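# Tuck office chair under desk, park cart in bay

## Task

Slide the office chair fully under the desk so that it rests upright with every wheel on the floor. Move the utility cart into the yellow taped bay so that all four of its wheels sit within the tape and none touches it; the cart's load must remain aboard and nothing may overhang its edges. Finish by releasing everything and backing the robot away. The robot must not tip over or be left leaning, or the task fails.

## Robot and tools

ROBOT. A TidyBot++: a wheeled base 0.54 m long, 0.50 m wide and 0.38 m tall on four driven casters. It carries one seven-joint arm ending in a two-finger gripper. The shoulder sits 0.12 m ahead of the base centre and 0.68 m above the floor. base_camera is fixed on the front of the base; wrist_camera is a fisheye that looks wherever the hand points. Base images are 644x364 px and wrist images 644x476 px. A loose object may occasionally get a short external shove.

FRAMES. Base frame: origin on the floor below the base centre, x forward, y to the left, z up. hand_pose is reported in this frame and marks the point between the finger pads; its z axis runs out along the fingers and its y axis is the closing direction. The odometry frame is the base frame as it was when the scene began. base_odometry heading is positive to the left, from -3.142 to 3.142. base_tilt is in degrees, positive when leaning forward or right, with a fixed bias of about 1 degree plus noise.

execute_actions. Arguments: actions, a list holding one action or none (none just reports state and images); cameras, a list chosen from base_camera, wrist_camera, all (omitted, null or ["all"] gives both; [] gives none). An action may contain base, joints, or both, plus optional speeds; its motions begin together.
- base: exactly one key, each a relative offset counted from the base position in the latest reported state, not a pose. translate_m is metres forward (+) or back, -2 to 2. strafe_m is metres left (+) or right, -2 to 2. rotate_rad is radians counter-clockwise from above (+), -6.3 to 6.3. A move needing over 8.667 s at its speed cap is rejected.
- joints: absolute targets by name, in radians except the gripper. joint_1_rad any angle (turns the whole arm about vertical; + is clockwise from above, opposite to rotate_rad). joint_2_rad shoulder, -2.249 to 2.249. joint_3_rad any angle. joint_4_rad elbow, -2.579 to 2.579. joint_5_rad any angle. joint_6_rad wrist, -2.099 to 2.099. joint_7_rad any angle (hand down: + is counter-clockwise from above; at 1.57 fingers open left/right). gripper_pos 0 (open, about 85 mm gap) to 1 (closed, squeezing roughly 100 N per finger); gap is about 85 x (1 - gripper_pos) mm. Unbounded joints go the short way, so turn large amounts in steps under half a turn. Joints left out of an action may keep pushing to older targets.
- speeds: caps for this action only: translate_m and strafe_m 0.05 to 0.5 m/s, rotate_rad 0.1 to 1.57 rad/s (the maxima are the defaults).
Any unknown key or out-of-range number rejects the call with no motion. One action lasts at most 15 s.

ARM GEOMETRY. Upper arm 0.42 m, forearm 0.31 m, hand 0.31 m. With joint_1_rad 0, joint_3_rad 3.14, joint_5_rad 0 (near the start) the arm stays in the x-z plane; angles from vertical (forward +) are joint_2, joint_2 - joint_4, and joint_2 - joint_4 - joint_6. Summing length x sin gives forward reach from the shoulder, length x cos gives height above it. The arm starts folded, hand down, sticking up to 0.08 m past the base front with the elbow up to 1.15 m high. A downward hand reaches at most about 0.94 m high, only near the base.

OTHER TOOLS. wait: seconds, 0 to 10; lets the scene run and returns state and images. zoom_image: camera (base_camera or wrist_camera) and region [x0, y0, x1, y1] in pixels of that camera's latest full image, top-left origin, at most 504x504. read_manual: section "licences"; moves nothing. finished_scene: scene, the current scene number; final, and the goal must already hold.

RESULTS. joint_positions, hand_pose, base_odometry (counts wheel turns, so slip looks like travel; drifts a few cm and degrees over many moves), base_tilt, motor_effort (percent of max, + toward higher joint values, peak in brackets, biased and noisy). The pictures line lists cameras in image order. base_status/joint_status: done; off_target (stopped away from target, may still push); contact_stop or time_out (target dropped, holds in place). A blocked base can report done while short of target. "joint command not followed" with "cause:" means arm targets were withheld, e.g. a predicted self-collision; the gripper still acts, and not_followed joints may be retried later. on_its_own reports uncommanded motion. ARM HIT means a hard strike on the base or arm itself; no check stops the arm hitting the base. A reported stop cancels the rest of that reply's motion calls. MOTOR HOT warns from 60 °C; OVER-TEMPERATURE FAULT at 75 °C lets the arm sag, and unmet keys read limit_stop_at_motor_heat, so resend them.

CAUTIONS. Friction and load leave the hand a cm or two off (more when stretched or holding weight); correct by sending last command + (wanted - read), but never command a held-load joint to its read angle. Don't let the arm snag anything around 0.8 m or higher while driving, and avoid sideways force on a raised hand: the robot can tip. A blocked base keeps shoving hard until timeout. Torque sensors above 104.5 N m (joints 1-4) or 51.3 N m (5-7) freeze the arm for 10 s; warnings come at 56.7 and 29.4. Avoid drops, slams and hard pushes; push slowly and check cameras.

Each tool is called as name(argument=value, ...) on one line, values as JSON.

## Session

execute_actions(actions=[])

Scene clock: 0.00 s.
base_odometry: x=+0.000 y=+0.000 heading=+0.000 (m, m, rad; odometry frame)
base_tilt: forward=-0.1 right=-0.1 (deg)
base_status: not commanded
joint_positions: joint_1_rad=-0.015 joint_2_rad=-0.376 joint_3_rad=+3.199 joint_4_rad=-2.524 joint_5_rad=+0.002 joint_6_rad=-0.833 joint_7_rad=+1.541 gripper_pos=+0.000
joint_status: not commanded
motor_effort: joint_1_rad=+0 joint_2_rad=-1 joint_3_rad=+0 joint_4_rad=+17 joint_5_rad=+0 joint_6_rad=+2 joint_7_rad=+0 (%)
hand_pose: x=+0.2785 y=-0.0035 z=+0.5946 quat_wxyz=(-0.009, +0.996, -0.034, +0.080) (m; base frame)
pictures: base_camera, wrist_camera
Images, in order (width x height): base_camera 644x364, wrist_camera 644x476.

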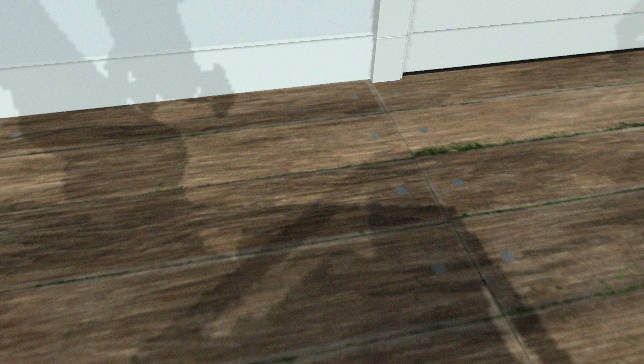

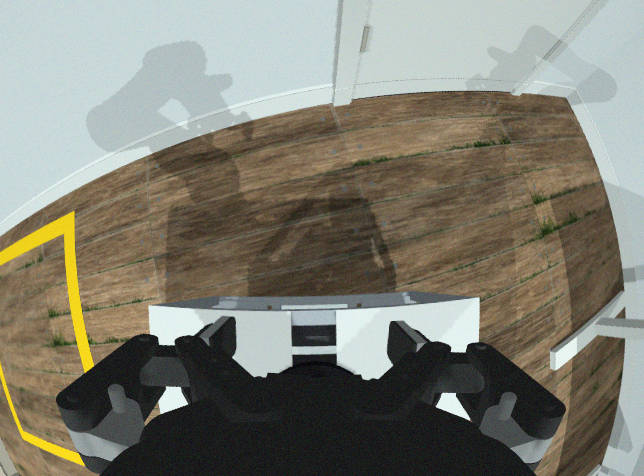

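execute_actions(actions=[{"joints":{"joint_1_rad":-2.4,"joint_2_rad":-0.3,"joint_3_rad":3.14,"joint_4_rad":-0.6,"joint_6_rad":-2.0}}], cameras=["wrist_camera"])

execute_actions(actions=[{"joints":{"joint_1_rad":-4.0}}], cameras=["wrist_camera"])

Scene clock: 15.60 s.
base_odometry: x=+0.000 y=+0.000 heading=+0.000 (m, m, rad; odometry frame)
base_tilt: forward=+0.0 right=-0.1 (deg)
base_status: not commanded
joint_positions: joint_1_rad=-2.381 joint_2_rad=-0.319 joint_3_rad=+3.159 joint_4_rad=-0.609 joint_5_rad=+0.002 joint_6_rad=-1.965 joint_7_rad=+1.541 gripper_pos=+0.000
joint_status: all done
motor_effort: joint_1_rad=+0(0) joint_2_rad=+2(8) joint_3_rad=+0(1) joint_4_rad=+9(21) joint_5_rad=-1(0) joint_6_rad=+7(6) joint_7_rad=+0(0) (%)
hand_pose: x=-0.0216 y=+0.1413 z=+1.1861 quat_wxyz=(-0.400, +0.357, +0.830, +0.155) (m; base frame)
pictures: wrist_camera
Images, in order (width x height): wrist_camera 644x476.

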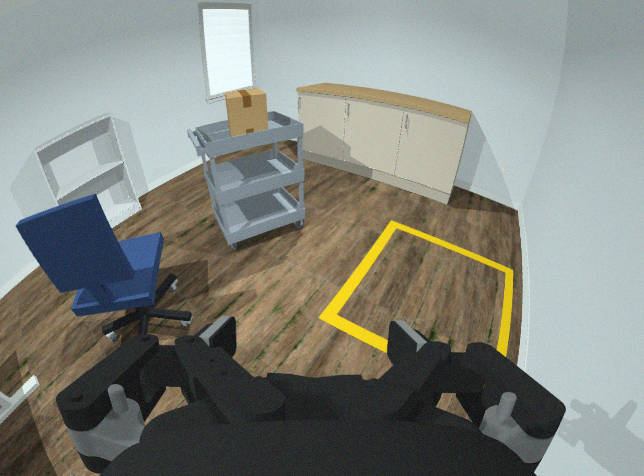

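Scene clock: 18.40 s.
base_odometry: x=+0.000 y=+0.000 heading=+0.000 (m, m, rad; odometry frame)
base_tilt: forward=-0.1 right=-0.1 (deg)
base_status: not commanded
joint_positions: joint_1_rad=-3.981 joint_2_rad=-0.317 joint_3_rad=+3.158 joint_4_rad=-0.609 joint_5_rad=+0.002 joint_6_rad=-1.965 joint_7_rad=+1.541 gripper_pos=+0.000
joint_status: all done
motor_effort: joint_1_rad=+0(2) joint_2_rad=+2(2) joint_3_rad=+0(0) joint_4_rad=+10(10) joint_5_rad=-1(1) joint_6_rad=+7(7) joint_7_rad=+0(0) (%)
hand_pose: x=-0.0186 y=-0.1456 z=+1.1857 quat_wxyz=(-0.389, -0.347, +0.834, -0.179) (m; base frame)
pictures: wrist_camera
Images, in order (width x height): wrist_camera 644x476.

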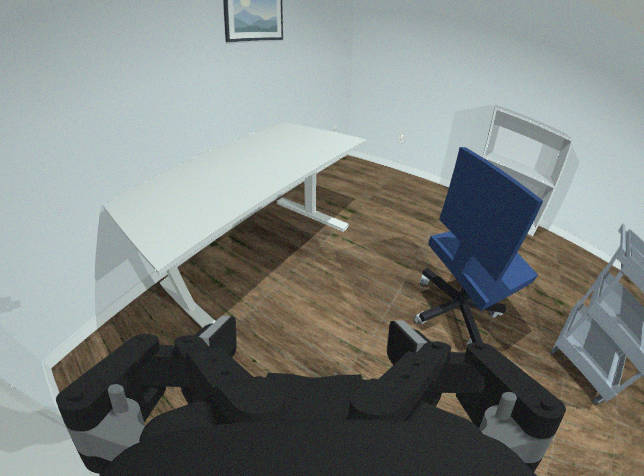

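execute_actions(actions=[{"base":{"rotate_rad":-3.1},"joints":{"joint_1_rad":0,"joint_2_rad":0.5,"joint_4_rad":-2.4,"joint_6_rad":1.0}}])

Scene clock: 46.60 s.
base_odometry: x=+0.000 y=+0.000 heading=-3.099 (m, m, rad; odometry frame)
base_tilt: forward=-0.1 right=-0.1 (deg)
base_status: done
joint_positions: joint_1_rad=-6.272 joint_2_rad=+0.483 joint_3_rad=+3.149 joint_4_rad=-2.390 joint_5_rad=+0.002 joint_6_rad=+0.965 joint_7_rad=+1.541 gripper_pos=+0.000
joint_status: all done
motor_effort: joint_1_rad=+0(4) joint_2_rad=-28(31) joint_3_rad=+0(3) joint_4_rad=+11(24) joint_5_rad=+0(0) joint_6_rad=+8(8) joint_7_rad=+0(0) (%)
hand_pose: x=+0.6918 y=-0.0083 z=+0.6484 quat_wxyz=(+0.002, -0.815, +0.017, -0.579) (m; base frame)
pictures: base_camera, wrist_camera
Images, in order (width x height): base_camera 644x364, wrist_camera 644x476.

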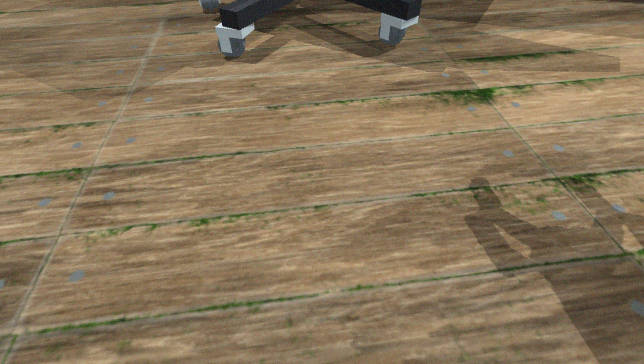

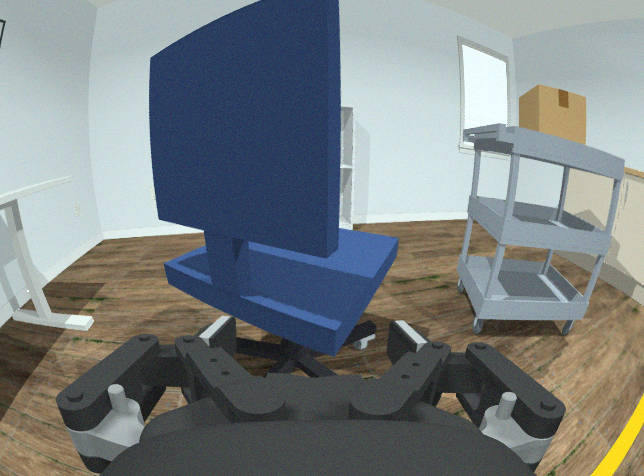

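execute_actions(actions=[{"base":{"strafe_m":0.4},"joints":{"joint_2_rad":1.17,"joint_4_rad":-1.94,"joint_6_rad":1.56}}], cameras=[])

execute_actions(actions=[{"base":{"rotate_rad":-0.26},"speeds":{"rotate_rad":0.5}}])

Scene clock: 56.30 s.
base_odometry: x=+0.016 y=-0.400 heading=-3.099 (m, m, rad; odometry frame)
base_tilt: forward=-0.1 right=-0.2 (deg)
base_status: done
joint_positions: joint_1_rad=-6.285 joint_2_rad=+1.162 joint_3_rad=+3.147 joint_4_rad=-1.952 joint_5_rad=+0.002 joint_6_rad=+1.524 joint_7_rad=+1.541 gripper_pos=+0.000
joint_status: all done
motor_effort: joint_1_rad=+0(3) joint_2_rad=-42(43) joint_3_rad=-1(2) joint_4_rad=+6(12) joint_5_rad=-1(1) joint_6_rad=+8(9) joint_7_rad=-1(1) (%)
hand_pose: x=+0.8252 y=+0.0009 z=+0.5292 quat_wxyz=(+0.009, -0.713, +0.008, -0.701) (m; base frame)
pictures: none
No camera images: the call's "cameras" was empty. Leave "cameras" out to get every camera's image.

Scene clock: 57.67 s.
base_odometry: x=+0.016 y=-0.400 heading=+2.924 (m, m, rad; odometry frame)
base_tilt: forward=-0.1 right=-0.2 (deg)
base_status: done
joint_positions: joint_1_rad=-6.277 joint_2_rad=+1.162 joint_3_rad=+3.145 joint_4_rad=-1.951 joint_5_rad=+0.002 joint_6_rad=+1.525 joint_7_rad=+1.541 gripper_pos=+0.000
joint_status: not commanded
motor_effort: joint_1_rad=-1(6) joint_2_rad=-42(44) joint_3_rad=-1(3) joint_4_rad=+7(7) joint_5_rad=+0(1) joint_6_rad=+9(9) joint_7_rad=+0(0) (%)
hand_pose: x=+0.8253 y=-0.0033 z=+0.5294 quat_wxyz=(+0.008, -0.713, +0.011, -0.701) (m; base frame)
pictures: base_camera, wrist_camera
Images, in order (width x height): base_camera 644x364, wrist_camera 644x476.

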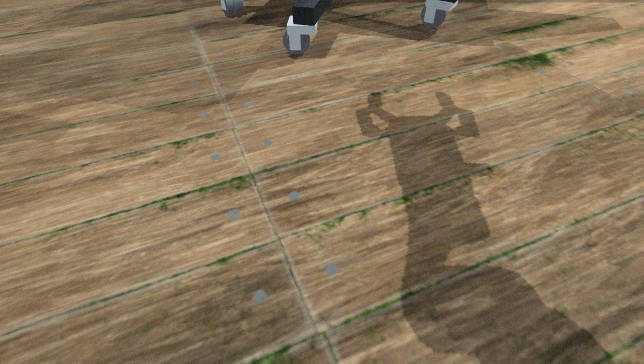

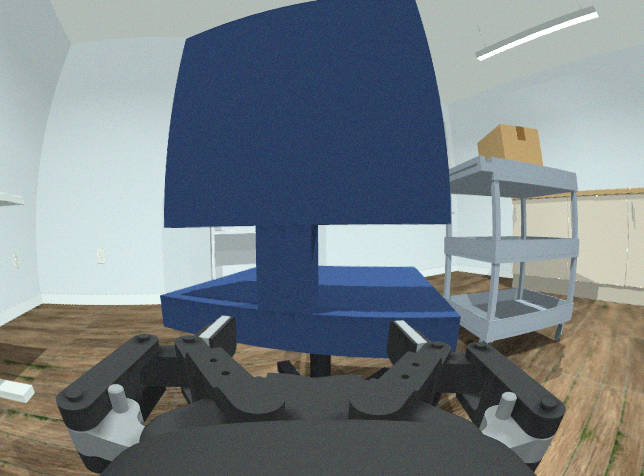

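execute_actions(actions=[{"base":{"strafe_m":0.11},"joints":{"gripper_pos":1,"joint_2_rad":1.13}}], cameras=[])

execute_actions(actions=[{"base":{"translate_m":0.28},"speeds":{"translate_m":0.15}}], cameras=["wrist_camera"])

execute_actions(actions=[{"base":{"strafe_m":-0.25},"speeds":{"strafe_m":0.1}}])

Scene clock: 74.87 s.
base_odometry: x=-0.008 y=-0.508 heading=+2.922 (m, m, rad; odometry frame)
base_tilt: forward=+0.0 right=-0.2 (deg)
base_status: done
joint_positions: joint_1_rad=-6.288 joint_2_rad=+1.138 joint_3_rad=+3.144 joint_4_rad=-1.949 joint_5_rad=+0.002 joint_6_rad=+1.525 joint_7_rad=+1.541 gripper_pos=+0.999
joint_status: all done
motor_effort: joint_1_rad=+0(5) joint_2_rad=-42(44) joint_3_rad=-1(3) joint_4_rad=+7(7) joint_5_rad=-1(0) joint_6_rad=+9(9) joint_7_rad=+1(0) (%)
hand_pose: x=+0.8293 y=+0.0040 z=+0.5470 quat_wxyz=(+0.012, -0.704, +0.008, -0.710) (m; base frame)
pictures: none
No camera images: the call's "cameras" was empty. Leave "cameras" out to get every camera's image.

Scene clock: 77.37 s.
base_odometry: x=-0.281 y=-0.447 heading=+2.923 (m, m, rad; odometry frame)
base_tilt: forward=-0.1 right=-0.2 (deg)
base_status: done
joint_positions: joint_1_rad=-6.295 joint_2_rad=+1.138 joint_3_rad=+3.140 joint_4_rad=-1.949 joint_5_rad=+0.004 joint_6_rad=+1.526 joint_7_rad=+1.541 gripper_pos=+0.999
joint_status: not commanded
motor_effort: joint_1_rad=+3(6) joint_2_rad=-42(44) joint_3_rad=+1(3) joint_4_rad=+9(12) joint_5_rad=-2(5) joint_6_rad=+9(9) joint_7_rad=+0(0) (%)
hand_pose: x=+0.8293 y=+0.0122 z=+0.5474 quat_wxyz=(+0.017, -0.704, +0.005, -0.710) (m; base frame)
pictures: wrist_camera
Images, in order (width x height): wrist_camera 644x476.

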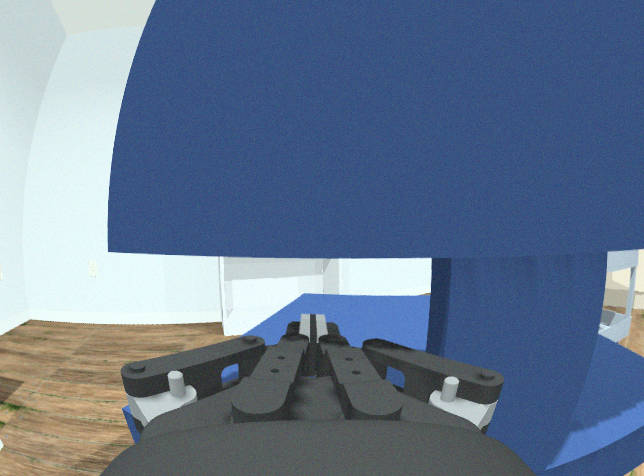

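Scene clock: 80.47 s.
base_odometry: x=-0.227 y=-0.203 heading=+2.923 (m, m, rad; odometry frame)
base_tilt: forward=+0.0 right=-0.1 (deg)
base_status: done
joint_positions: joint_1_rad=-6.298 joint_2_rad=+1.138 joint_3_rad=+3.127 joint_4_rad=-1.949 joint_5_rad=+0.011 joint_6_rad=+1.532 joint_7_rad=+1.541 gripper_pos=+0.999
joint_status: not commanded
motor_effort: joint_1_rad=-1(10) joint_2_rad=-41(44) joint_3_rad=-1(5) joint_4_rad=+7(13) joint_5_rad=+0(5) joint_6_rad=+8(9) joint_7_rad=+1(0) (%)
hand_pose: x=+0.8288 y=+0.0218 z=+0.5492 quat_wxyz=(+0.027, -0.702, +0.004, -0.712) (m; base frame)
pictures: base_camera, wrist_camera
Images, in order (width x height): base_camera 644x364, wrist_camera 644x476.

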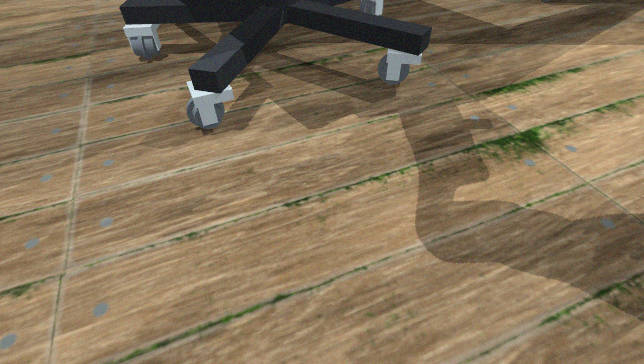

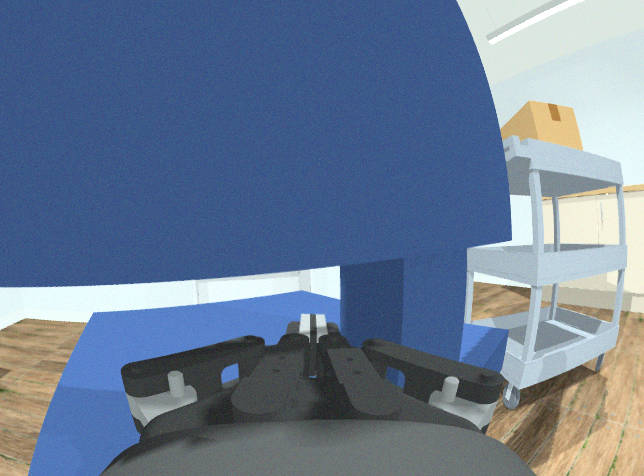

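execute_actions(actions=[{"base":{"translate_m":-0.28},"speeds":{"translate_m":0.2}}], cameras=[])

execute_actions(actions=[{"base":{"strafe_m":0.25},"joints":{"joint_2_rad":0.4,"joint_4_rad":-2.3,"joint_6_rad":1.1}}], cameras=["wrist_camera"])

Scene clock: 93.10 s.
base_odometry: x=+0.046 y=-0.264 heading=+2.923 (m, m, rad; odometry frame)
base_tilt: forward=+0.0 right=-0.1 (deg)
base_status: done
joint_positions: joint_1_rad=-6.298 joint_2_rad=+1.138 joint_3_rad=+3.127 joint_4_rad=-1.946 joint_5_rad=+0.011 joint_6_rad=+1.532 joint_7_rad=+1.541 gripper_pos=+0.999
joint_status: not commanded
motor_effort: joint_1_rad=+0(2) joint_2_rad=-42(44) joint_3_rad=-1(2) joint_4_rad=+7(9) joint_5_rad=+0(0) joint_6_rad=+9(9) joint_7_rad=+0(1) (%)
hand_pose: x=+0.8298 y=+0.0215 z=+0.5503 quat_wxyz=(+0.027, -0.701, +0.004, -0.713) (m; base frame)
pictures: none
No camera images: the call's "cameras" was empty. Leave "cameras" out to get every camera's image.

Scene clock: 95.10 s.
base_odometry: x=-0.008 y=-0.508 heading=+2.924 (m, m, rad; odometry frame)
base_tilt: forward=-0.1 right=-0.1 (deg)
base_status: done
joint_positions: joint_1_rad=-6.292 joint_2_rad=+0.411 joint_3_rad=+3.129 joint_4_rad=-2.290 joint_5_rad=+0.011 joint_6_rad=+1.136 joint_7_rad=+1.541 gripper_pos=+0.999
joint_status: all done
motor_effort: joint_1_rad=-1(4) joint_2_rad=-28(44) joint_3_rad=-1(3) joint_4_rad=+13(14) joint_5_rad=-1(0) joint_6_rad=+8(9) joint_7_rad=+0(0) (%)
hand_pose: x=+0.7322 y=+0.0165 z=+0.7854 quat_wxyz=(+0.022, -0.705, +0.000, -0.709) (m; base frame)
pictures: wrist_camera
Images, in order (width x height): wrist_camera 644x476.

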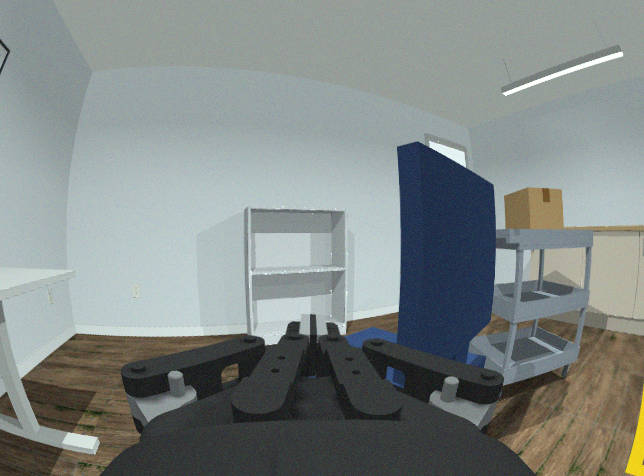

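execute_actions(actions=[{"base":{"translate_m":0.4},"speeds":{"translate_m":0.25}}], cameras=[])

execute_actions(actions=[{"base":{"strafe_m":-0.36},"speeds":{"strafe_m":0.1}}], cameras=[])

execute_actions(actions=[{"base":{"translate_m":-0.2},"joints":{"gripper_pos":0}}])

Scene clock: 107.17 s.
base_odometry: x=-0.398 y=-0.422 heading=+2.924 (m, m, rad; odometry frame)
base_tilt: forward=+0.0 right=-0.1 (deg)
base_status: done
joint_positions: joint_1_rad=-6.292 joint_2_rad=+0.409 joint_3_rad=+3.129 joint_4_rad=-2.293 joint_5_rad=+0.011 joint_6_rad=+1.134 joint_7_rad=+1.541 gripper_pos=+0.999
joint_status: not commanded
motor_effort: joint_1_rad=+0(0) joint_2_rad=-28(31) joint_3_rad=-1(1) joint_4_rad=+15(15) joint_5_rad=-1(0) joint_6_rad=+8(9) joint_7_rad=+0(1) (%)
hand_pose: x=+0.7310 y=+0.0165 z=+0.7847 quat_wxyz=(+0.021, -0.706, +0.000, -0.708) (m; base frame)
pictures: none
No camera images: the call's "cameras" was empty. Leave "cameras" out to get every camera's image.

Scene clock: 111.30 s.
base_odometry: x=-0.321 y=-0.070 heading=+2.925 (m, m, rad; odometry frame)
base_tilt: forward=-0.1 right=-0.2 (deg)
base_status: done
joint_positions: joint_1_rad=-6.289 joint_2_rad=+0.407 joint_3_rad=+3.133 joint_4_rad=-2.297 joint_5_rad=+0.012 joint_6_rad=+1.134 joint_7_rad=+1.541 gripper_pos=+0.999
joint_status: not commanded
motor_effort: joint_1_rad=-1(6) joint_2_rad=-29(30) joint_3_rad=-1(4) joint_4_rad=+13(16) joint_5_rad=+0(5) joint_6_rad=+8(8) joint_7_rad=-1(2) (%)
hand_pose: x=+0.7299 y=+0.0125 z=+0.7840 quat_wxyz=(+0.018, -0.707, +0.001, -0.707) (m; base frame)
pictures: none
No camera images: the call's "cameras" was empty. Leave "cameras" out to get every camera's image.

Scene clock: 112.90 s.
base_odometry: x=-0.125 y=-0.113 heading=+2.925 (m, m, rad; odometry frame)
base_tilt: forward=-0.1 right=-0.2 (deg)
base_status: done
joint_positions: joint_1_rad=-6.289 joint_2_rad=+0.403 joint_3_rad=+3.133 joint_4_rad=-2.299 joint_5_rad=+0.012 joint_6_rad=+1.133 joint_7_rad=+1.541 gripper_pos=+0.000
joint_status: all done
motor_effort: joint_1_rad=-1(1) joint_2_rad=-28(31) joint_3_rad=-1(1) joint_4_rad=+13(16) joint_5_rad=+0(1) joint_6_rad=+8(9) joint_7_rad=+0(0) (%)
hand_pose: x=+0.7289 y=+0.0125 z=+0.7848 quat_wxyz=(+0.018, -0.707, +0.001, -0.707) (m; base frame)
pictures: base_camera, wrist_camera
Images, in order (width x height): base_camera 644x364, wrist_camera 644x476.

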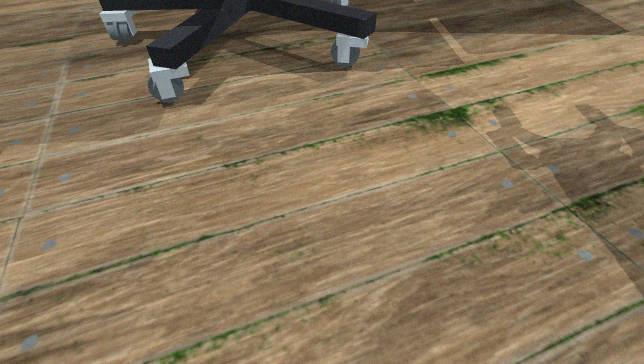

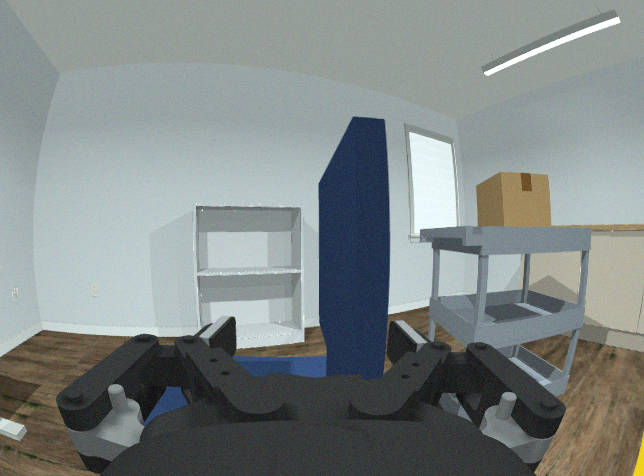

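execute_actions(actions=[{"base":{"strafe_m":-0.07}}], cameras=[])

execute_actions(actions=[{"base":{"translate_m":0.2},"speeds":{"translate_m":0.15}}], cameras=["wrist_camera"])

execute_actions(actions=[{"joints":{"gripper_pos":1}}], cameras=["wrist_camera"])

Scene clock: 121.23 s.
base_odometry: x=-0.110 y=-0.044 heading=+2.925 (m, m, rad; odometry frame)
base_tilt: forward=-0.1 right=-0.1 (deg)
base_status: done
joint_positions: joint_1_rad=-6.283 joint_2_rad=+0.403 joint_3_rad=+3.135 joint_4_rad=-2.299 joint_5_rad=+0.012 joint_6_rad=+1.133 joint_7_rad=+1.541 gripper_pos=+0.000
joint_status: not commanded
motor_effort: joint_1_rad=-1(4) joint_2_rad=-28(29) joint_3_rad=-1(2) joint_4_rad=+14(14) joint_5_rad=-1(2) joint_6_rad=+8(8) joint_7_rad=+0(0) (%)
hand_pose: x=+0.7290 y=+0.0083 z=+0.7847 quat_wxyz=(+0.016, -0.707, +0.004, -0.707) (m; base frame)
pictures: none
No camera images: the call's "cameras" was empty. Leave "cameras" out to get every camera's image.

Scene clock: 123.23 s.
base_odometry: x=-0.306 y=-0.001 heading=+2.924 (m, m, rad; odometry frame)
base_tilt: forward=-0.1 right=-0.1 (deg)
base_status: done
joint_positions: joint_1_rad=-6.283 joint_2_rad=+0.403 joint_3_rad=+3.135 joint_4_rad=-2.299 joint_5_rad=+0.012 joint_6_rad=+1.133 joint_7_rad=+1.541 gripper_pos=+0.000
joint_status: not commanded
motor_effort: joint_1_rad=-1(0) joint_2_rad=-28(31) joint_3_rad=-1(1) joint_4_rad=+13(15) joint_5_rad=+0(1) joint_6_rad=+8(8) joint_7_rad=+0(0) (%)
hand_pose: x=+0.7288 y=+0.0083 z=+0.7848 quat_wxyz=(+0.016, -0.707, +0.004, -0.707) (m; base frame)
pictures: wrist_camera
Images, in order (width x height): wrist_camera 644x476.

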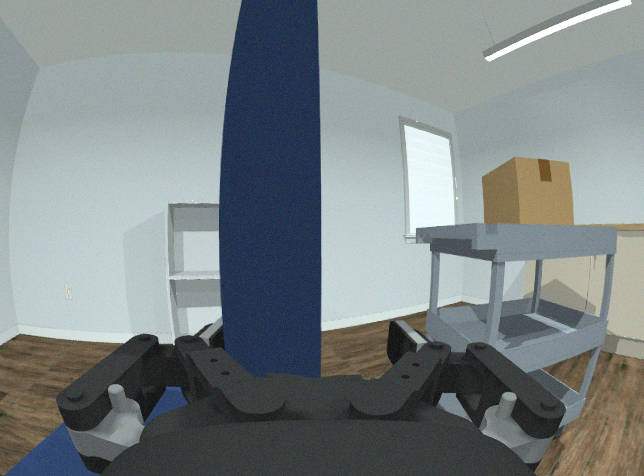

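Scene clock: 124.33 s.
base_odometry: x=-0.305 y=-0.001 heading=+2.924 (m, m, rad; odometry frame)
base_tilt: forward=-0.1 right=-0.2 (deg)
base_status: not commanded
joint_positions: joint_1_rad=-6.299 joint_2_rad=+0.396 joint_3_rad=+3.129 joint_4_rad=-2.308 joint_5_rad=+0.032 joint_6_rad=+1.132 joint_7_rad=+1.542 gripper_pos=+0.569
joint_status: gripper_pos off_target (ended at +0.569, target +1.000)
motor_effort: joint_1_rad=+4(8) joint_2_rad=-26(30) joint_3_rad=+2(6) joint_4_rad=+15(19) joint_5_rad=-6(10) joint_6_rad=+7(9) joint_7_rad=-3(4) (%)
hand_pose: x=+0.7251 y=+0.0266 z=+0.7852 quat_wxyz=(+0.027, -0.707, -0.013, -0.706) (m; base frame)
pictures: wrist_camera
Images, in order (width x height): wrist_camera 644x476.

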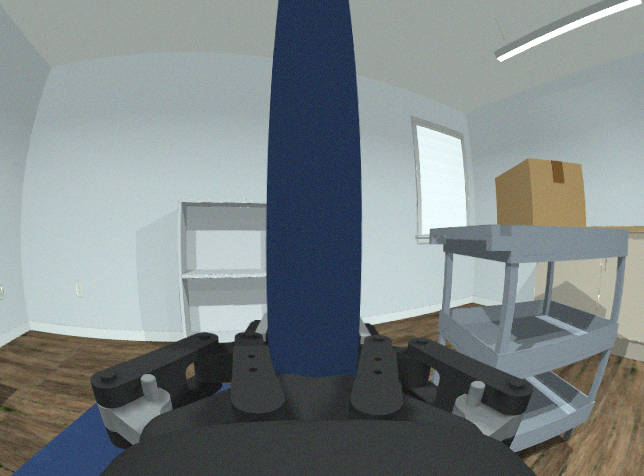

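execute_actions(actions=[{"base":{"rotate_rad":0.43},"speeds":{"rotate_rad":0.2}}], cameras=[])

execute_actions(actions=[{"base":{"translate_m":-0.36},"speeds":{"translate_m":0.15}}], cameras=[])

execute_actions(actions=[{"base":{"strafe_m":0.52},"speeds":{"strafe_m":0.15}}])

Scene clock: 134.37 s.
base_odometry: x=-0.306 y=-0.001 heading=-2.932 (m, m, rad; odometry frame)
base_tilt: forward=-0.1 right=-0.1 (deg)
base_status: done
joint_positions: joint_1_rad=-6.253 joint_2_rad=+0.404 joint_3_rad=+3.170 joint_4_rad=-2.292 joint_5_rad=-0.045 joint_6_rad=+1.126 joint_7_rad=+1.561 gripper_pos=+0.572
joint_status: not commanded
motor_effort: joint_1_rad=-4(26) joint_2_rad=-32(33) joint_3_rad=-3(22) joint_4_rad=+9(17) joint_5_rad=+3(20) joint_6_rad=+10(10) joint_7_rad=-1(6) (%)
hand_pose: x=+0.7297 y=-0.0449 z=+0.7857 quat_wxyz=(-0.028, -0.705, +0.041, -0.707) (m; base frame)
pictures: none
No camera images: the call's "cameras" was empty. Leave "cameras" out to get every camera's image.

Scene clock: 137.40 s.
base_odometry: x=+0.047 y=+0.074 heading=-2.931 (m, m, rad; odometry frame)
base_tilt: forward=-0.1 right=-0.2 (deg)
base_status: done
joint_positions: joint_1_rad=-6.321 joint_2_rad=+0.399 joint_3_rad=+3.113 joint_4_rad=-2.292 joint_5_rad=+0.029 joint_6_rad=+1.115 joint_7_rad=+1.558 gripper_pos=+0.572
joint_status: not commanded
motor_effort: joint_1_rad=+8(10) joint_2_rad=-28(37) joint_3_rad=+6(8) joint_4_rad=+13(14) joint_5_rad=-7(9) joint_6_rad=+7(12) joint_7_rad=-1(3) (%)
hand_pose: x=+0.7284 y=+0.0472 z=+0.7850 quat_wxyz=(+0.035, -0.708, -0.028, -0.704) (m; base frame)
pictures: none
No camera images: the call's "cameras" was empty. Leave "cameras" out to get every camera's image.

Scene clock: 141.73 s.
base_odometry: x=+0.156 y=-0.434 heading=-2.930 (m, m, rad; odometry frame)
base_tilt: forward=-0.1 right=-0.2 (deg)
base_status: done
joint_positions: joint_1_rad=-6.240 joint_2_rad=+0.399 joint_3_rad=+3.185 joint_4_rad=-2.291 joint_5_rad=-0.046 joint_6_rad=+1.115 joint_7_rad=+1.562 gripper_pos=+0.572
joint_status: not commanded
motor_effort: joint_1_rad=-6(16) joint_2_rad=-32(33) joint_3_rad=-6(14) joint_4_rad=+10(18) joint_5_rad=+3(11) joint_6_rad=+9(9) joint_7_rad=-5(7) (%)
hand_pose: x=+0.7281 y=-0.0607 z=+0.7854 quat_wxyz=(-0.040, -0.707, +0.049, -0.705) (m; base frame)
pictures: base_camera, wrist_camera
Images, in order (width x height): base_camera 644x364, wrist_camera 644x476.

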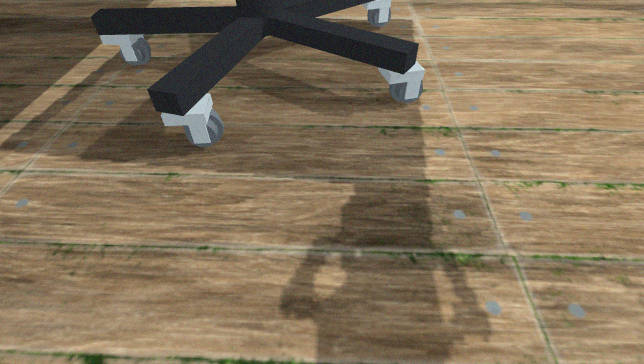

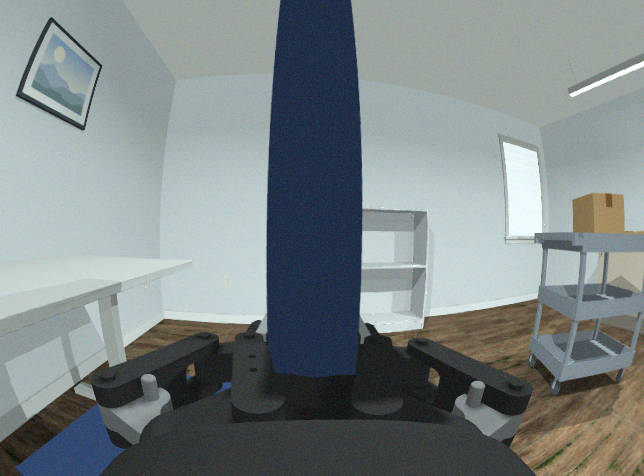

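execute_actions(actions=[{"joints":{"gripper_pos":0}}], cameras=[])

execute_actions(actions=[{"base":{"translate_m":-0.12}}], cameras=[])

execute_actions(actions=[{"base":{"strafe_m":-0.5},"joints":{"joint_2_rad":-0.3,"joint_4_rad":-0.9,"joint_6_rad":-2.0}}], cameras=[])

execute_actions(actions=[{"base":{"translate_m":1.04},"joints":{"joint_1_rad":-1.57}}], cameras=["wrist_camera"])

execute_actions(actions=[{"base":{"strafe_m":0.4},"speeds":{"strafe_m":0.08}}], cameras=["wrist_camera"])

Scene clock: 153.20 s.
base_odometry: x=+0.156 y=-0.434 heading=-2.930 (m, m, rad; odometry frame)
base_tilt: forward=-0.1 right=-0.1 (deg)
base_status: not commanded
joint_positions: joint_1_rad=-6.259 joint_2_rad=+0.398 joint_3_rad=+3.161 joint_4_rad=-2.294 joint_5_rad=-0.027 joint_6_rad=+1.115 joint_7_rad=+1.562 gripper_pos=+0.000
joint_status: all done
motor_effort: joint_1_rad=-2(6) joint_2_rad=-28(32) joint_3_rad=-1(6) joint_4_rad=+13(13) joint_5_rad=+0(4) joint_6_rad=+8(8) joint_7_rad=+1(4) (%)
hand_pose: x=+0.7294 y=-0.0311 z=+0.7849 quat_wxyz=(-0.019, -0.708, +0.028, -0.705) (m; base frame)
pictures: none
No camera images: the call's "cameras" was empty. Leave "cameras" out to get every camera's image.

Scene clock: 154.53 s.
base_odometry: x=+0.273 y=-0.409 heading=-2.930 (m, m, rad; odometry frame)
base_tilt: forward=-0.1 right=-0.1 (deg)
base_status: done
joint_positions: joint_1_rad=-6.264 joint_2_rad=+0.398 joint_3_rad=+3.158 joint_4_rad=-2.297 joint_5_rad=-0.021 joint_6_rad=+1.115 joint_7_rad=+1.562 gripper_pos=+0.000
joint_status: not commanded
motor_effort: joint_1_rad=-1(2) joint_2_rad=-29(32) joint_3_rad=+0(1) joint_4_rad=+14(14) joint_5_rad=-1(0) joint_6_rad=+9(9) joint_7_rad=+0(0) (%)
hand_pose: x=+0.7286 y=-0.0250 z=+0.7834 quat_wxyz=(-0.015, -0.710, +0.023, -0.704) (m; base frame)
pictures: none
No camera images: the call's "cameras" was empty. Leave "cameras" out to get every camera's image.

Scene clock: 157.93 s.
base_odometry: x=+0.169 y=+0.080 heading=-2.931 (m, m, rad; odometry frame)
base_tilt: forward=-0.1 right=-0.2 (deg)
base_status: done
joint_positions: joint_1_rad=-6.273 joint_2_rad=-0.302 joint_3_rad=+3.151 joint_4_rad=-0.904 joint_5_rad=-0.018 joint_6_rad=-1.971 joint_7_rad=+1.562 gripper_pos=+0.000
joint_status: all done
motor_effort: joint_1_rad=+0(4) joint_2_rad=-2(31) joint_3_rad=+0(3) joint_4_rad=+14(22) joint_5_rad=-1(1) joint_6_rad=+5(8) joint_7_rad=+1(0) (%)
hand_pose: x=+0.3396 y=+0.0010 z=+1.0802 quat_wxyz=(+0.007, -0.960, +0.008, -0.280) (m; base frame)
pictures: none
No camera images: the call's "cameras" was empty. Leave "cameras" out to get every camera's image.

Scene clock: 161.37 s.
base_odometry: x=-0.849 y=-0.136 heading=-2.932 (m, m, rad; odometry frame)
base_tilt: forward=-0.1 right=-0.1 (deg)
base_status: done
joint_positions: joint_1_rad=-7.834 joint_2_rad=-0.304 joint_3_rad=+3.151 joint_4_rad=-0.904 joint_5_rad=-0.017 joint_6_rad=-1.971 joint_7_rad=+1.562 gripper_pos=+0.000
joint_status: all done
motor_effort: joint_1_rad=+0(0) joint_2_rad=-2(3) joint_3_rad=+0(1) joint_4_rad=+13(14) joint_5_rad=-1(1) joint_6_rad=+5(5) joint_7_rad=+0(0) (%)
hand_pose: x=+0.1204 y=+0.2199 z=+1.0806 quat_wxyz=(+0.202, -0.688, -0.669, -0.195) (m; base frame)
pictures: wrist_camera
Images, in order (width x height): wrist_camera 644x476.

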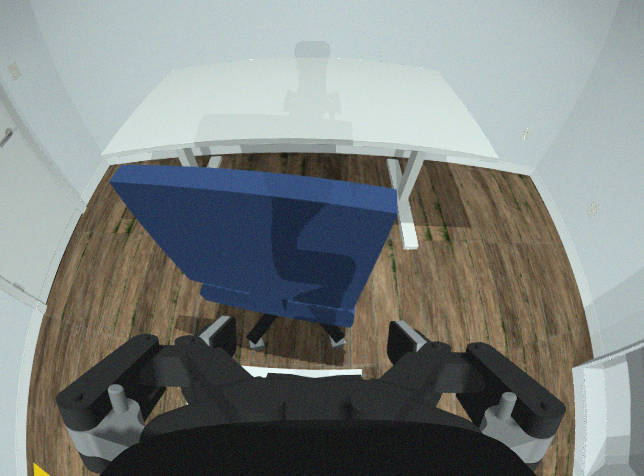

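Scene clock: 166.83 s.
base_odometry: x=-0.766 y=-0.528 heading=-2.932 (m, m, rad; odometry frame)
base_tilt: forward=-0.1 right=-0.1 (deg)
base_status: done
joint_positions: joint_1_rad=-7.834 joint_2_rad=-0.300 joint_3_rad=+3.151 joint_4_rad=-0.904 joint_5_rad=-0.017 joint_6_rad=-1.972 joint_7_rad=+1.562 gripper_pos=+0.000
joint_status: not commanded
motor_effort: joint_1_rad=+0(0) joint_2_rad=-1(5) joint_3_rad=+0(1) joint_4_rad=+13(14) joint_5_rad=+0(1) joint_6_rad=+5(5) joint_7_rad=+0(0) (%)
hand_pose: x=+0.1205 y=+0.2211 z=+1.0800 quat_wxyz=(+0.201, -0.688, -0.669, -0.194) (m; base frame)
pictures: wrist_camera
Images, in order (width x height): wrist_camera 644x476.

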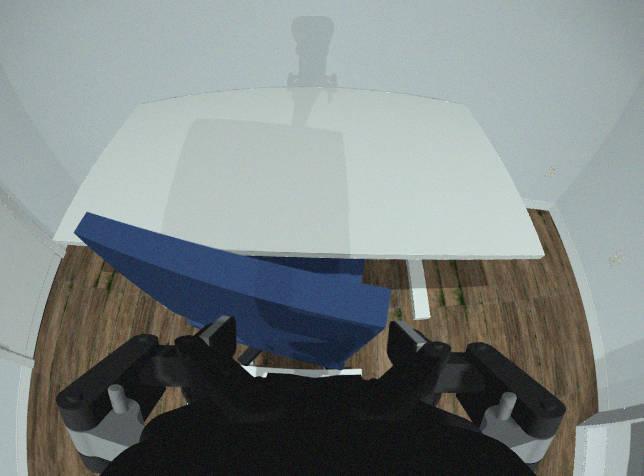

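execute_actions(actions=[{"base":{"strafe_m":0.11},"speeds":{"strafe_m":0.05},"joints":{"joint_2_rad":-0.05,"joint_4_rad":-0.75,"joint_6_rad":-2.09}}], cameras=["wrist_camera"])

Scene clock: 175.03 s.
base_odometry: x=-0.743 y=-0.636 heading=-2.932 (m, m, rad; odometry frame)
base_tilt: forward=-0.1 right=-0.2 (deg)
base_status: done
joint_positions: joint_1_rad=-7.834 joint_2_rad=-0.045 joint_3_rad=+3.151 joint_4_rad=-0.762 joint_5_rad=-0.017 joint_6_rad=-2.055 joint_7_rad=+1.562 gripper_pos=+0.000
joint_status: all done
motor_effort: joint_1_rad=+0(1) joint_2_rad=-12(15) joint_3_rad=+0(1) joint_4_rad=+14(15) joint_5_rad=-1(1) joint_6_rad=+3(6) joint_7_rad=+1(0) (%)
hand_pose: x=+0.1221 y=+0.3004 z=+1.0490 quat_wxyz=(+0.134, -0.705, -0.685, -0.127) (m; base frame)
pictures: wrist_camera
Images, in order (width x height): wrist_camera 644x476.

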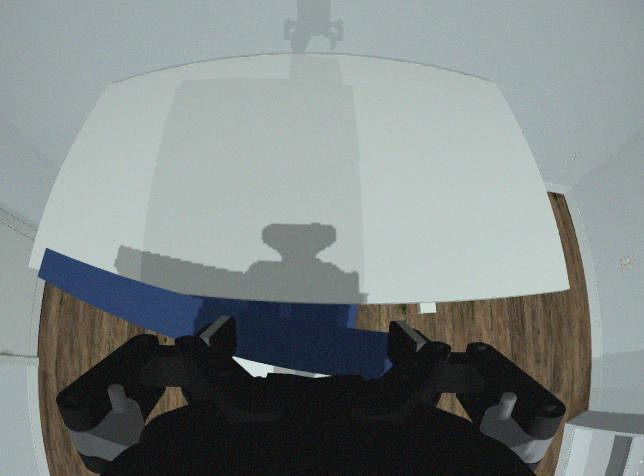

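execute_actions(actions=[{"base":{"strafe_m":0.04},"speeds":{"strafe_m":0.05}}], cameras=["wrist_camera"])

execute_actions(actions=[{"base":{"strafe_m":-0.4},"joints":{"joint_1_rad":-0.9}}], cameras=["wrist_camera"])

execute_actions(actions=[{"joints":{"joint_1_rad":1.3,"joint_2_rad":-0.3,"joint_4_rad":-0.6,"joint_6_rad":-1.95}}], cameras=["wrist_camera"])

Scene clock: 185.70 s.
base_odometry: x=-0.735 y=-0.673 heading=-2.932 (m, m, rad; odometry frame)
base_tilt: forward=-0.1 right=-0.2 (deg)
base_status: strafe_m time_out (by the wheels' count: +0.038 of +0.040)
joint_positions: joint_1_rad=-7.834 joint_2_rad=-0.047 joint_3_rad=+3.151 joint_4_rad=-0.761 joint_5_rad=-0.017 joint_6_rad=-2.056 joint_7_rad=+1.562 gripper_pos=+0.000
joint_status: not commanded
motor_effort: joint_1_rad=-1(1) joint_2_rad=-13(16) joint_3_rad=+0(0) joint_4_rad=+13(15) joint_5_rad=-1(1) joint_6_rad=+3(4) joint_7_rad=-1(0) (%)
hand_pose: x=+0.1220 y=+0.2993 z=+1.0497 quat_wxyz=(+0.134, -0.705, -0.685, -0.127) (m; base frame)
pictures: wrist_camera
Images, in order (width x height): wrist_camera 644x476.

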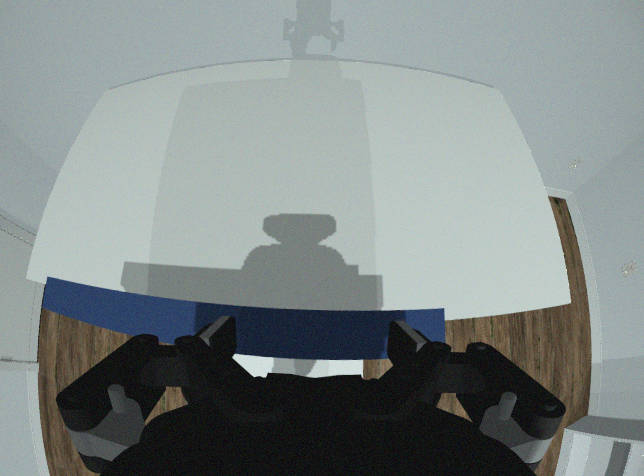

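not run: a stop came earlier in this reply.

not run: a stop came earlier in this reply.

Chair seated.

execute_actions(actions=[{"base":{"strafe_m":-0.5},"joints":{"joint_1_rad":1.3,"joint_2_rad":-0.3,"joint_4_rad":-0.6,"joint_6_rad":-1.95}}], cameras=["wrist_camera"])

zoom_image(camera="wrist_camera", region=[150,80,450,330])

Scene clock: 195.70 s.
base_odometry: x=-0.839 y=-0.184 heading=-2.931 (m, m, rad; odometry frame)
base_tilt: forward=-0.1 right=-0.1 (deg)
base_status: done
joint_positions: joint_1_rad=-5.002 joint_2_rad=-0.283 joint_3_rad=+3.151 joint_4_rad=-0.613 joint_5_rad=-0.016 joint_6_rad=-1.987 joint_7_rad=+1.562 gripper_pos=+0.000
joint_status: all done
motor_effort: joint_1_rad=+0(1) joint_2_rad=+0(20) joint_3_rad=+0(1) joint_4_rad=+10(16) joint_5_rad=-1(1) joint_6_rad=+7(6) joint_7_rad=+0(0) (%)
hand_pose: x=+0.1825 y=-0.2035 z=+1.1721 quat_wxyz=(-0.234, -0.733, +0.550, -0.325) (m; base frame)
pictures: wrist_camera
Images, in order (width x height): wrist_camera 644x476.

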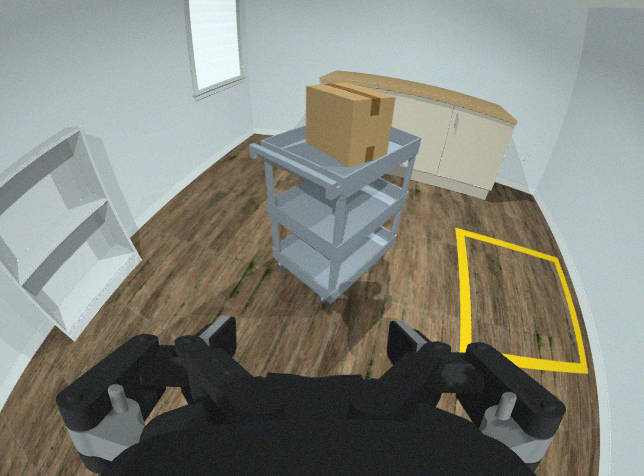

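Region (150, 80, 450, 330) of wrist_camera's 644x476 image, scaled by 1.680.

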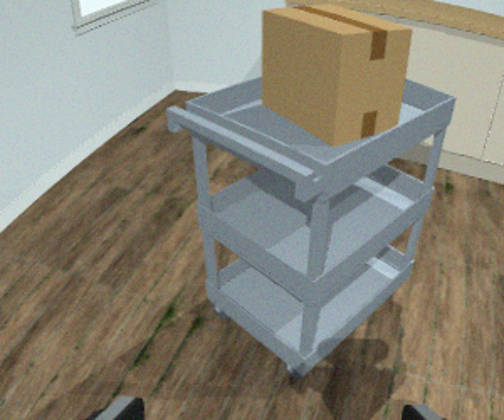

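execute_actions(actions=[{"base":{"rotate_rad":-1.57},"joints":{"joint_1_rad":0,"joint_2_rad":0.45,"joint_4_rad":-0.5,"joint_6_rad":-2.09,"gripper_pos":1}}], cameras=[])

execute_actions(actions=[{"base":{"strafe_m":0.4}}], cameras=[])

execute_actions(actions=[{"base":{"translate_m":0.2},"speeds":{"translate_m":0.2}}])

Scene clock: 213.63 s.
base_odometry: x=-0.840 y=-0.184 heading=+1.783 (m, m, rad; odometry frame)
base_tilt: forward=-0.1 right=-0.2 (deg)
base_status: done
joint_positions: joint_1_rad=-6.274 joint_2_rad=+0.440 joint_3_rad=+3.151 joint_4_rad=-0.513 joint_5_rad=-0.016 joint_6_rad=-2.053 joint_7_rad=+1.562 gripper_pos=+0.999
joint_status: all done
motor_effort: joint_1_rad=+0(2) joint_2_rad=-32(33) joint_3_rad=+0(1) joint_4_rad=+15(15) joint_5_rad=-1(1) joint_6_rad=+2(7) joint_7_rad=+0(1) (%)
hand_pose: x=+0.5966 y=-0.0018 z=+0.9360 quat_wxyz=(+0.005, -0.998, +0.009, -0.068) (m; base frame)
pictures: none
No camera images: the call's "cameras" was empty. Leave "cameras" out to get every camera's image.

Scene clock: 215.77 s.
base_odometry: x=-1.231 y=-0.267 heading=+1.782 (m, m, rad; odometry frame)
base_tilt: forward=-0.1 right=-0.2 (deg)
base_status: done
joint_positions: joint_1_rad=-6.283 joint_2_rad=+0.440 joint_3_rad=+3.150 joint_4_rad=-0.513 joint_5_rad=-0.015 joint_6_rad=-2.054 joint_7_rad=+1.562 gripper_pos=+0.999
joint_status: not commanded
motor_effort: joint_1_rad=+0(4) joint_2_rad=-32(33) joint_3_rad=-1(1) joint_4_rad=+15(16) joint_5_rad=-1(1) joint_6_rad=+1(2) joint_7_rad=+0(1) (%)
hand_pose: x=+0.5965 y=+0.0026 z=+0.9361 quat_wxyz=(+0.005, -0.998, +0.004, -0.067) (m; base frame)
pictures: none
No camera images: the call's "cameras" was empty. Leave "cameras" out to get every camera's image.

Scene clock: 217.47 s.
base_odometry: x=-1.273 y=-0.072 heading=+1.783 (m, m, rad; odometry frame)
base_tilt: forward=-0.1 right=-0.2 (deg)
base_status: done
joint_positions: joint_1_rad=-6.283 joint_2_rad=+0.448 joint_3_rad=+3.150 joint_4_rad=-0.510 joint_5_rad=-0.015 joint_6_rad=-2.057 joint_7_rad=+1.562 gripper_pos=+0.999
joint_status: not commanded
motor_effort: joint_1_rad=+0(2) joint_2_rad=-30(34) joint_3_rad=-1(1) joint_4_rad=+14(16) joint_5_rad=+0(1) joint_6_rad=+2(2) joint_7_rad=+0(0) (%)
hand_pose: x=+0.5979 y=+0.0026 z=+0.9329 quat_wxyz=(+0.004, -0.998, +0.004, -0.063) (m; base frame)
pictures: base_camera, wrist_camera
Images, in order (width x height): base_camera 644x364, wrist_camera 644x476.

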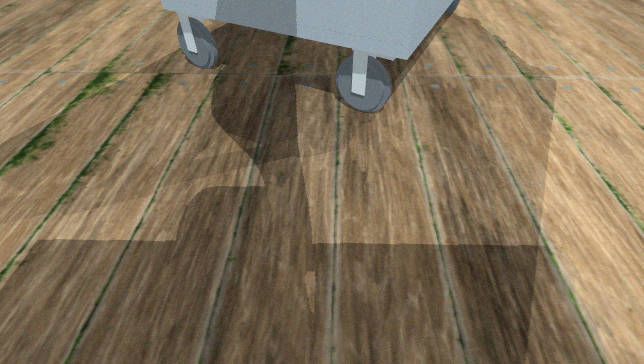

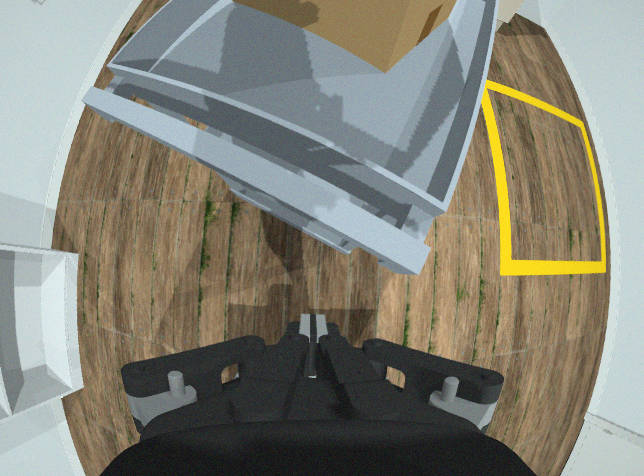

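execute_actions(actions=[{"base":{"translate_m":0.095},"speeds":{"translate_m":0.1},"joints":{"joint_2_rad":0.54}}], cameras=["wrist_camera"])

Scene clock: 224.90 s.
base_odometry: x=-1.294 y=+0.021 heading=+1.783 (m, m, rad; odometry frame)
base_tilt: forward=+0.0 right=-0.2 (deg)
base_status: done
joint_positions: joint_1_rad=-6.283 joint_2_rad=+0.544 joint_3_rad=+3.150 joint_4_rad=-0.505 joint_5_rad=-0.015 joint_6_rad=-2.058 joint_7_rad=+1.562 gripper_pos=+0.999
joint_status: all done
motor_effort: joint_1_rad=+0(2) joint_2_rad=-36(38) joint_3_rad=+0(1) joint_4_rad=+15(18) joint_5_rad=-1(1) joint_6_rad=+0(2) joint_7_rad=+0(0) (%)
hand_pose: x=+0.6203 y=+0.0026 z=+0.8873 quat_wxyz=(+0.004, -1.000, +0.005, -0.017) (m; base frame)
pictures: wrist_camera
Images, in order (width x height): wrist_camera 644x476.

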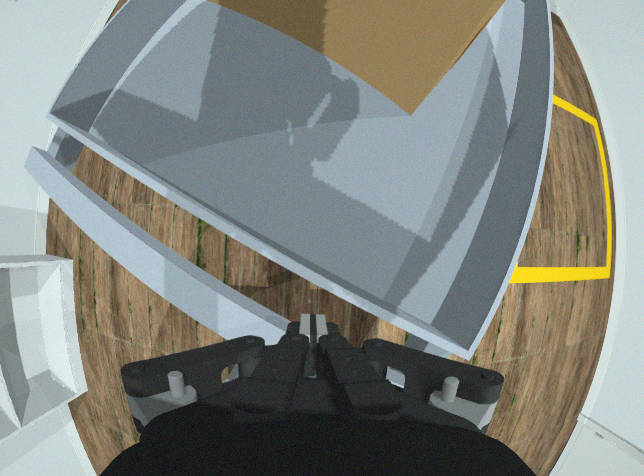

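execute_actions(actions=[{"joints":{"joint_2_rad":0.64,"joint_7_rad":1.2}}], cameras=["wrist_camera"])

execute_actions(actions=[{"base":{"strafe_m":-0.4},"speeds":{"strafe_m":0.08}}])

Scene clock: 231.77 s.
base_odometry: x=-1.294 y=+0.021 heading=+1.783 (m, m, rad; odometry frame)
base_tilt: forward=-0.1 right=-0.1 (deg)
base_status: not commanded
joint_positions: joint_1_rad=-6.283 joint_2_rad=+0.628 joint_3_rad=+3.150 joint_4_rad=-0.502 joint_5_rad=-0.015 joint_6_rad=-2.064 joint_7_rad=+1.211 gripper_pos=+0.999
joint_status: all done
motor_effort: joint_1_rad=-1(3) joint_2_rad=-35(40) joint_3_rad=+0(1) joint_4_rad=+15(17) joint_5_rad=-1(1) joint_6_rad=+1(3) joint_7_rad=+0(1) (%)
hand_pose: x=+0.6344 y=+0.0026 z=+0.8455 quat_wxyz=(-0.001, -0.984, +0.179, +0.027) (m; base frame)
pictures: wrist_camera
Images, in order (width x height): wrist_camera 644x476.

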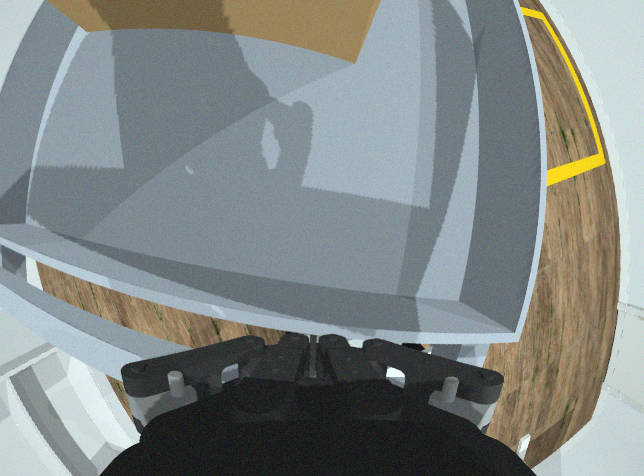

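Scene clock: 237.33 s.
base_odometry: x=-0.902 y=+0.106 heading=+1.783 (m, m, rad; odometry frame)
base_tilt: forward=+0.0 right=-0.1 (deg)
base_status: done
joint_positions: joint_1_rad=-6.306 joint_2_rad=+0.631 joint_3_rad=+3.127 joint_4_rad=-0.498 joint_5_rad=-0.023 joint_6_rad=-2.088 joint_7_rad=+1.211 gripper_pos=+0.999
joint_status: not commanded
motor_effort: joint_1_rad=+2(9) joint_2_rad=-39(39) joint_3_rad=+0(5) joint_4_rad=+15(18) joint_5_rad=+1(7) joint_6_rad=-4(6) joint_7_rad=+0(0) (%)
hand_pose: x=+0.6273 y=+0.0237 z=+0.8460 quat_wxyz=(+0.007, -0.987, +0.156, +0.039) (m; base frame)
pictures: base_camera, wrist_camera
Images, in order (width x height): base_camera 644x364, wrist_camera 644x476.

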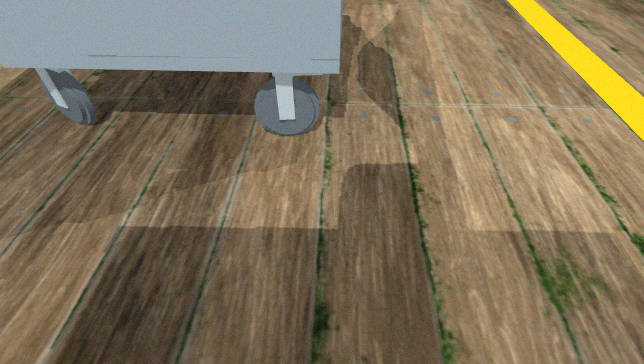

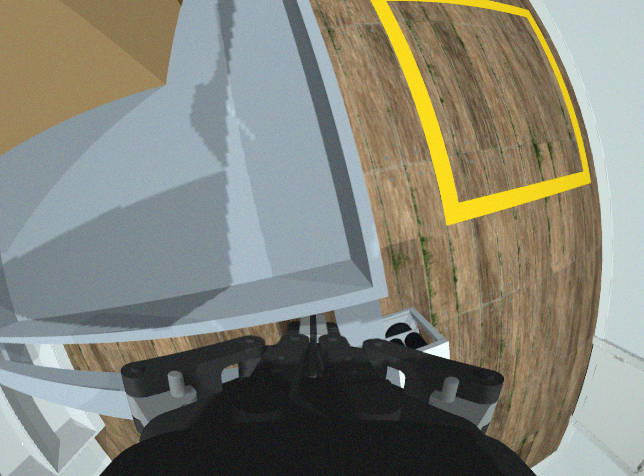

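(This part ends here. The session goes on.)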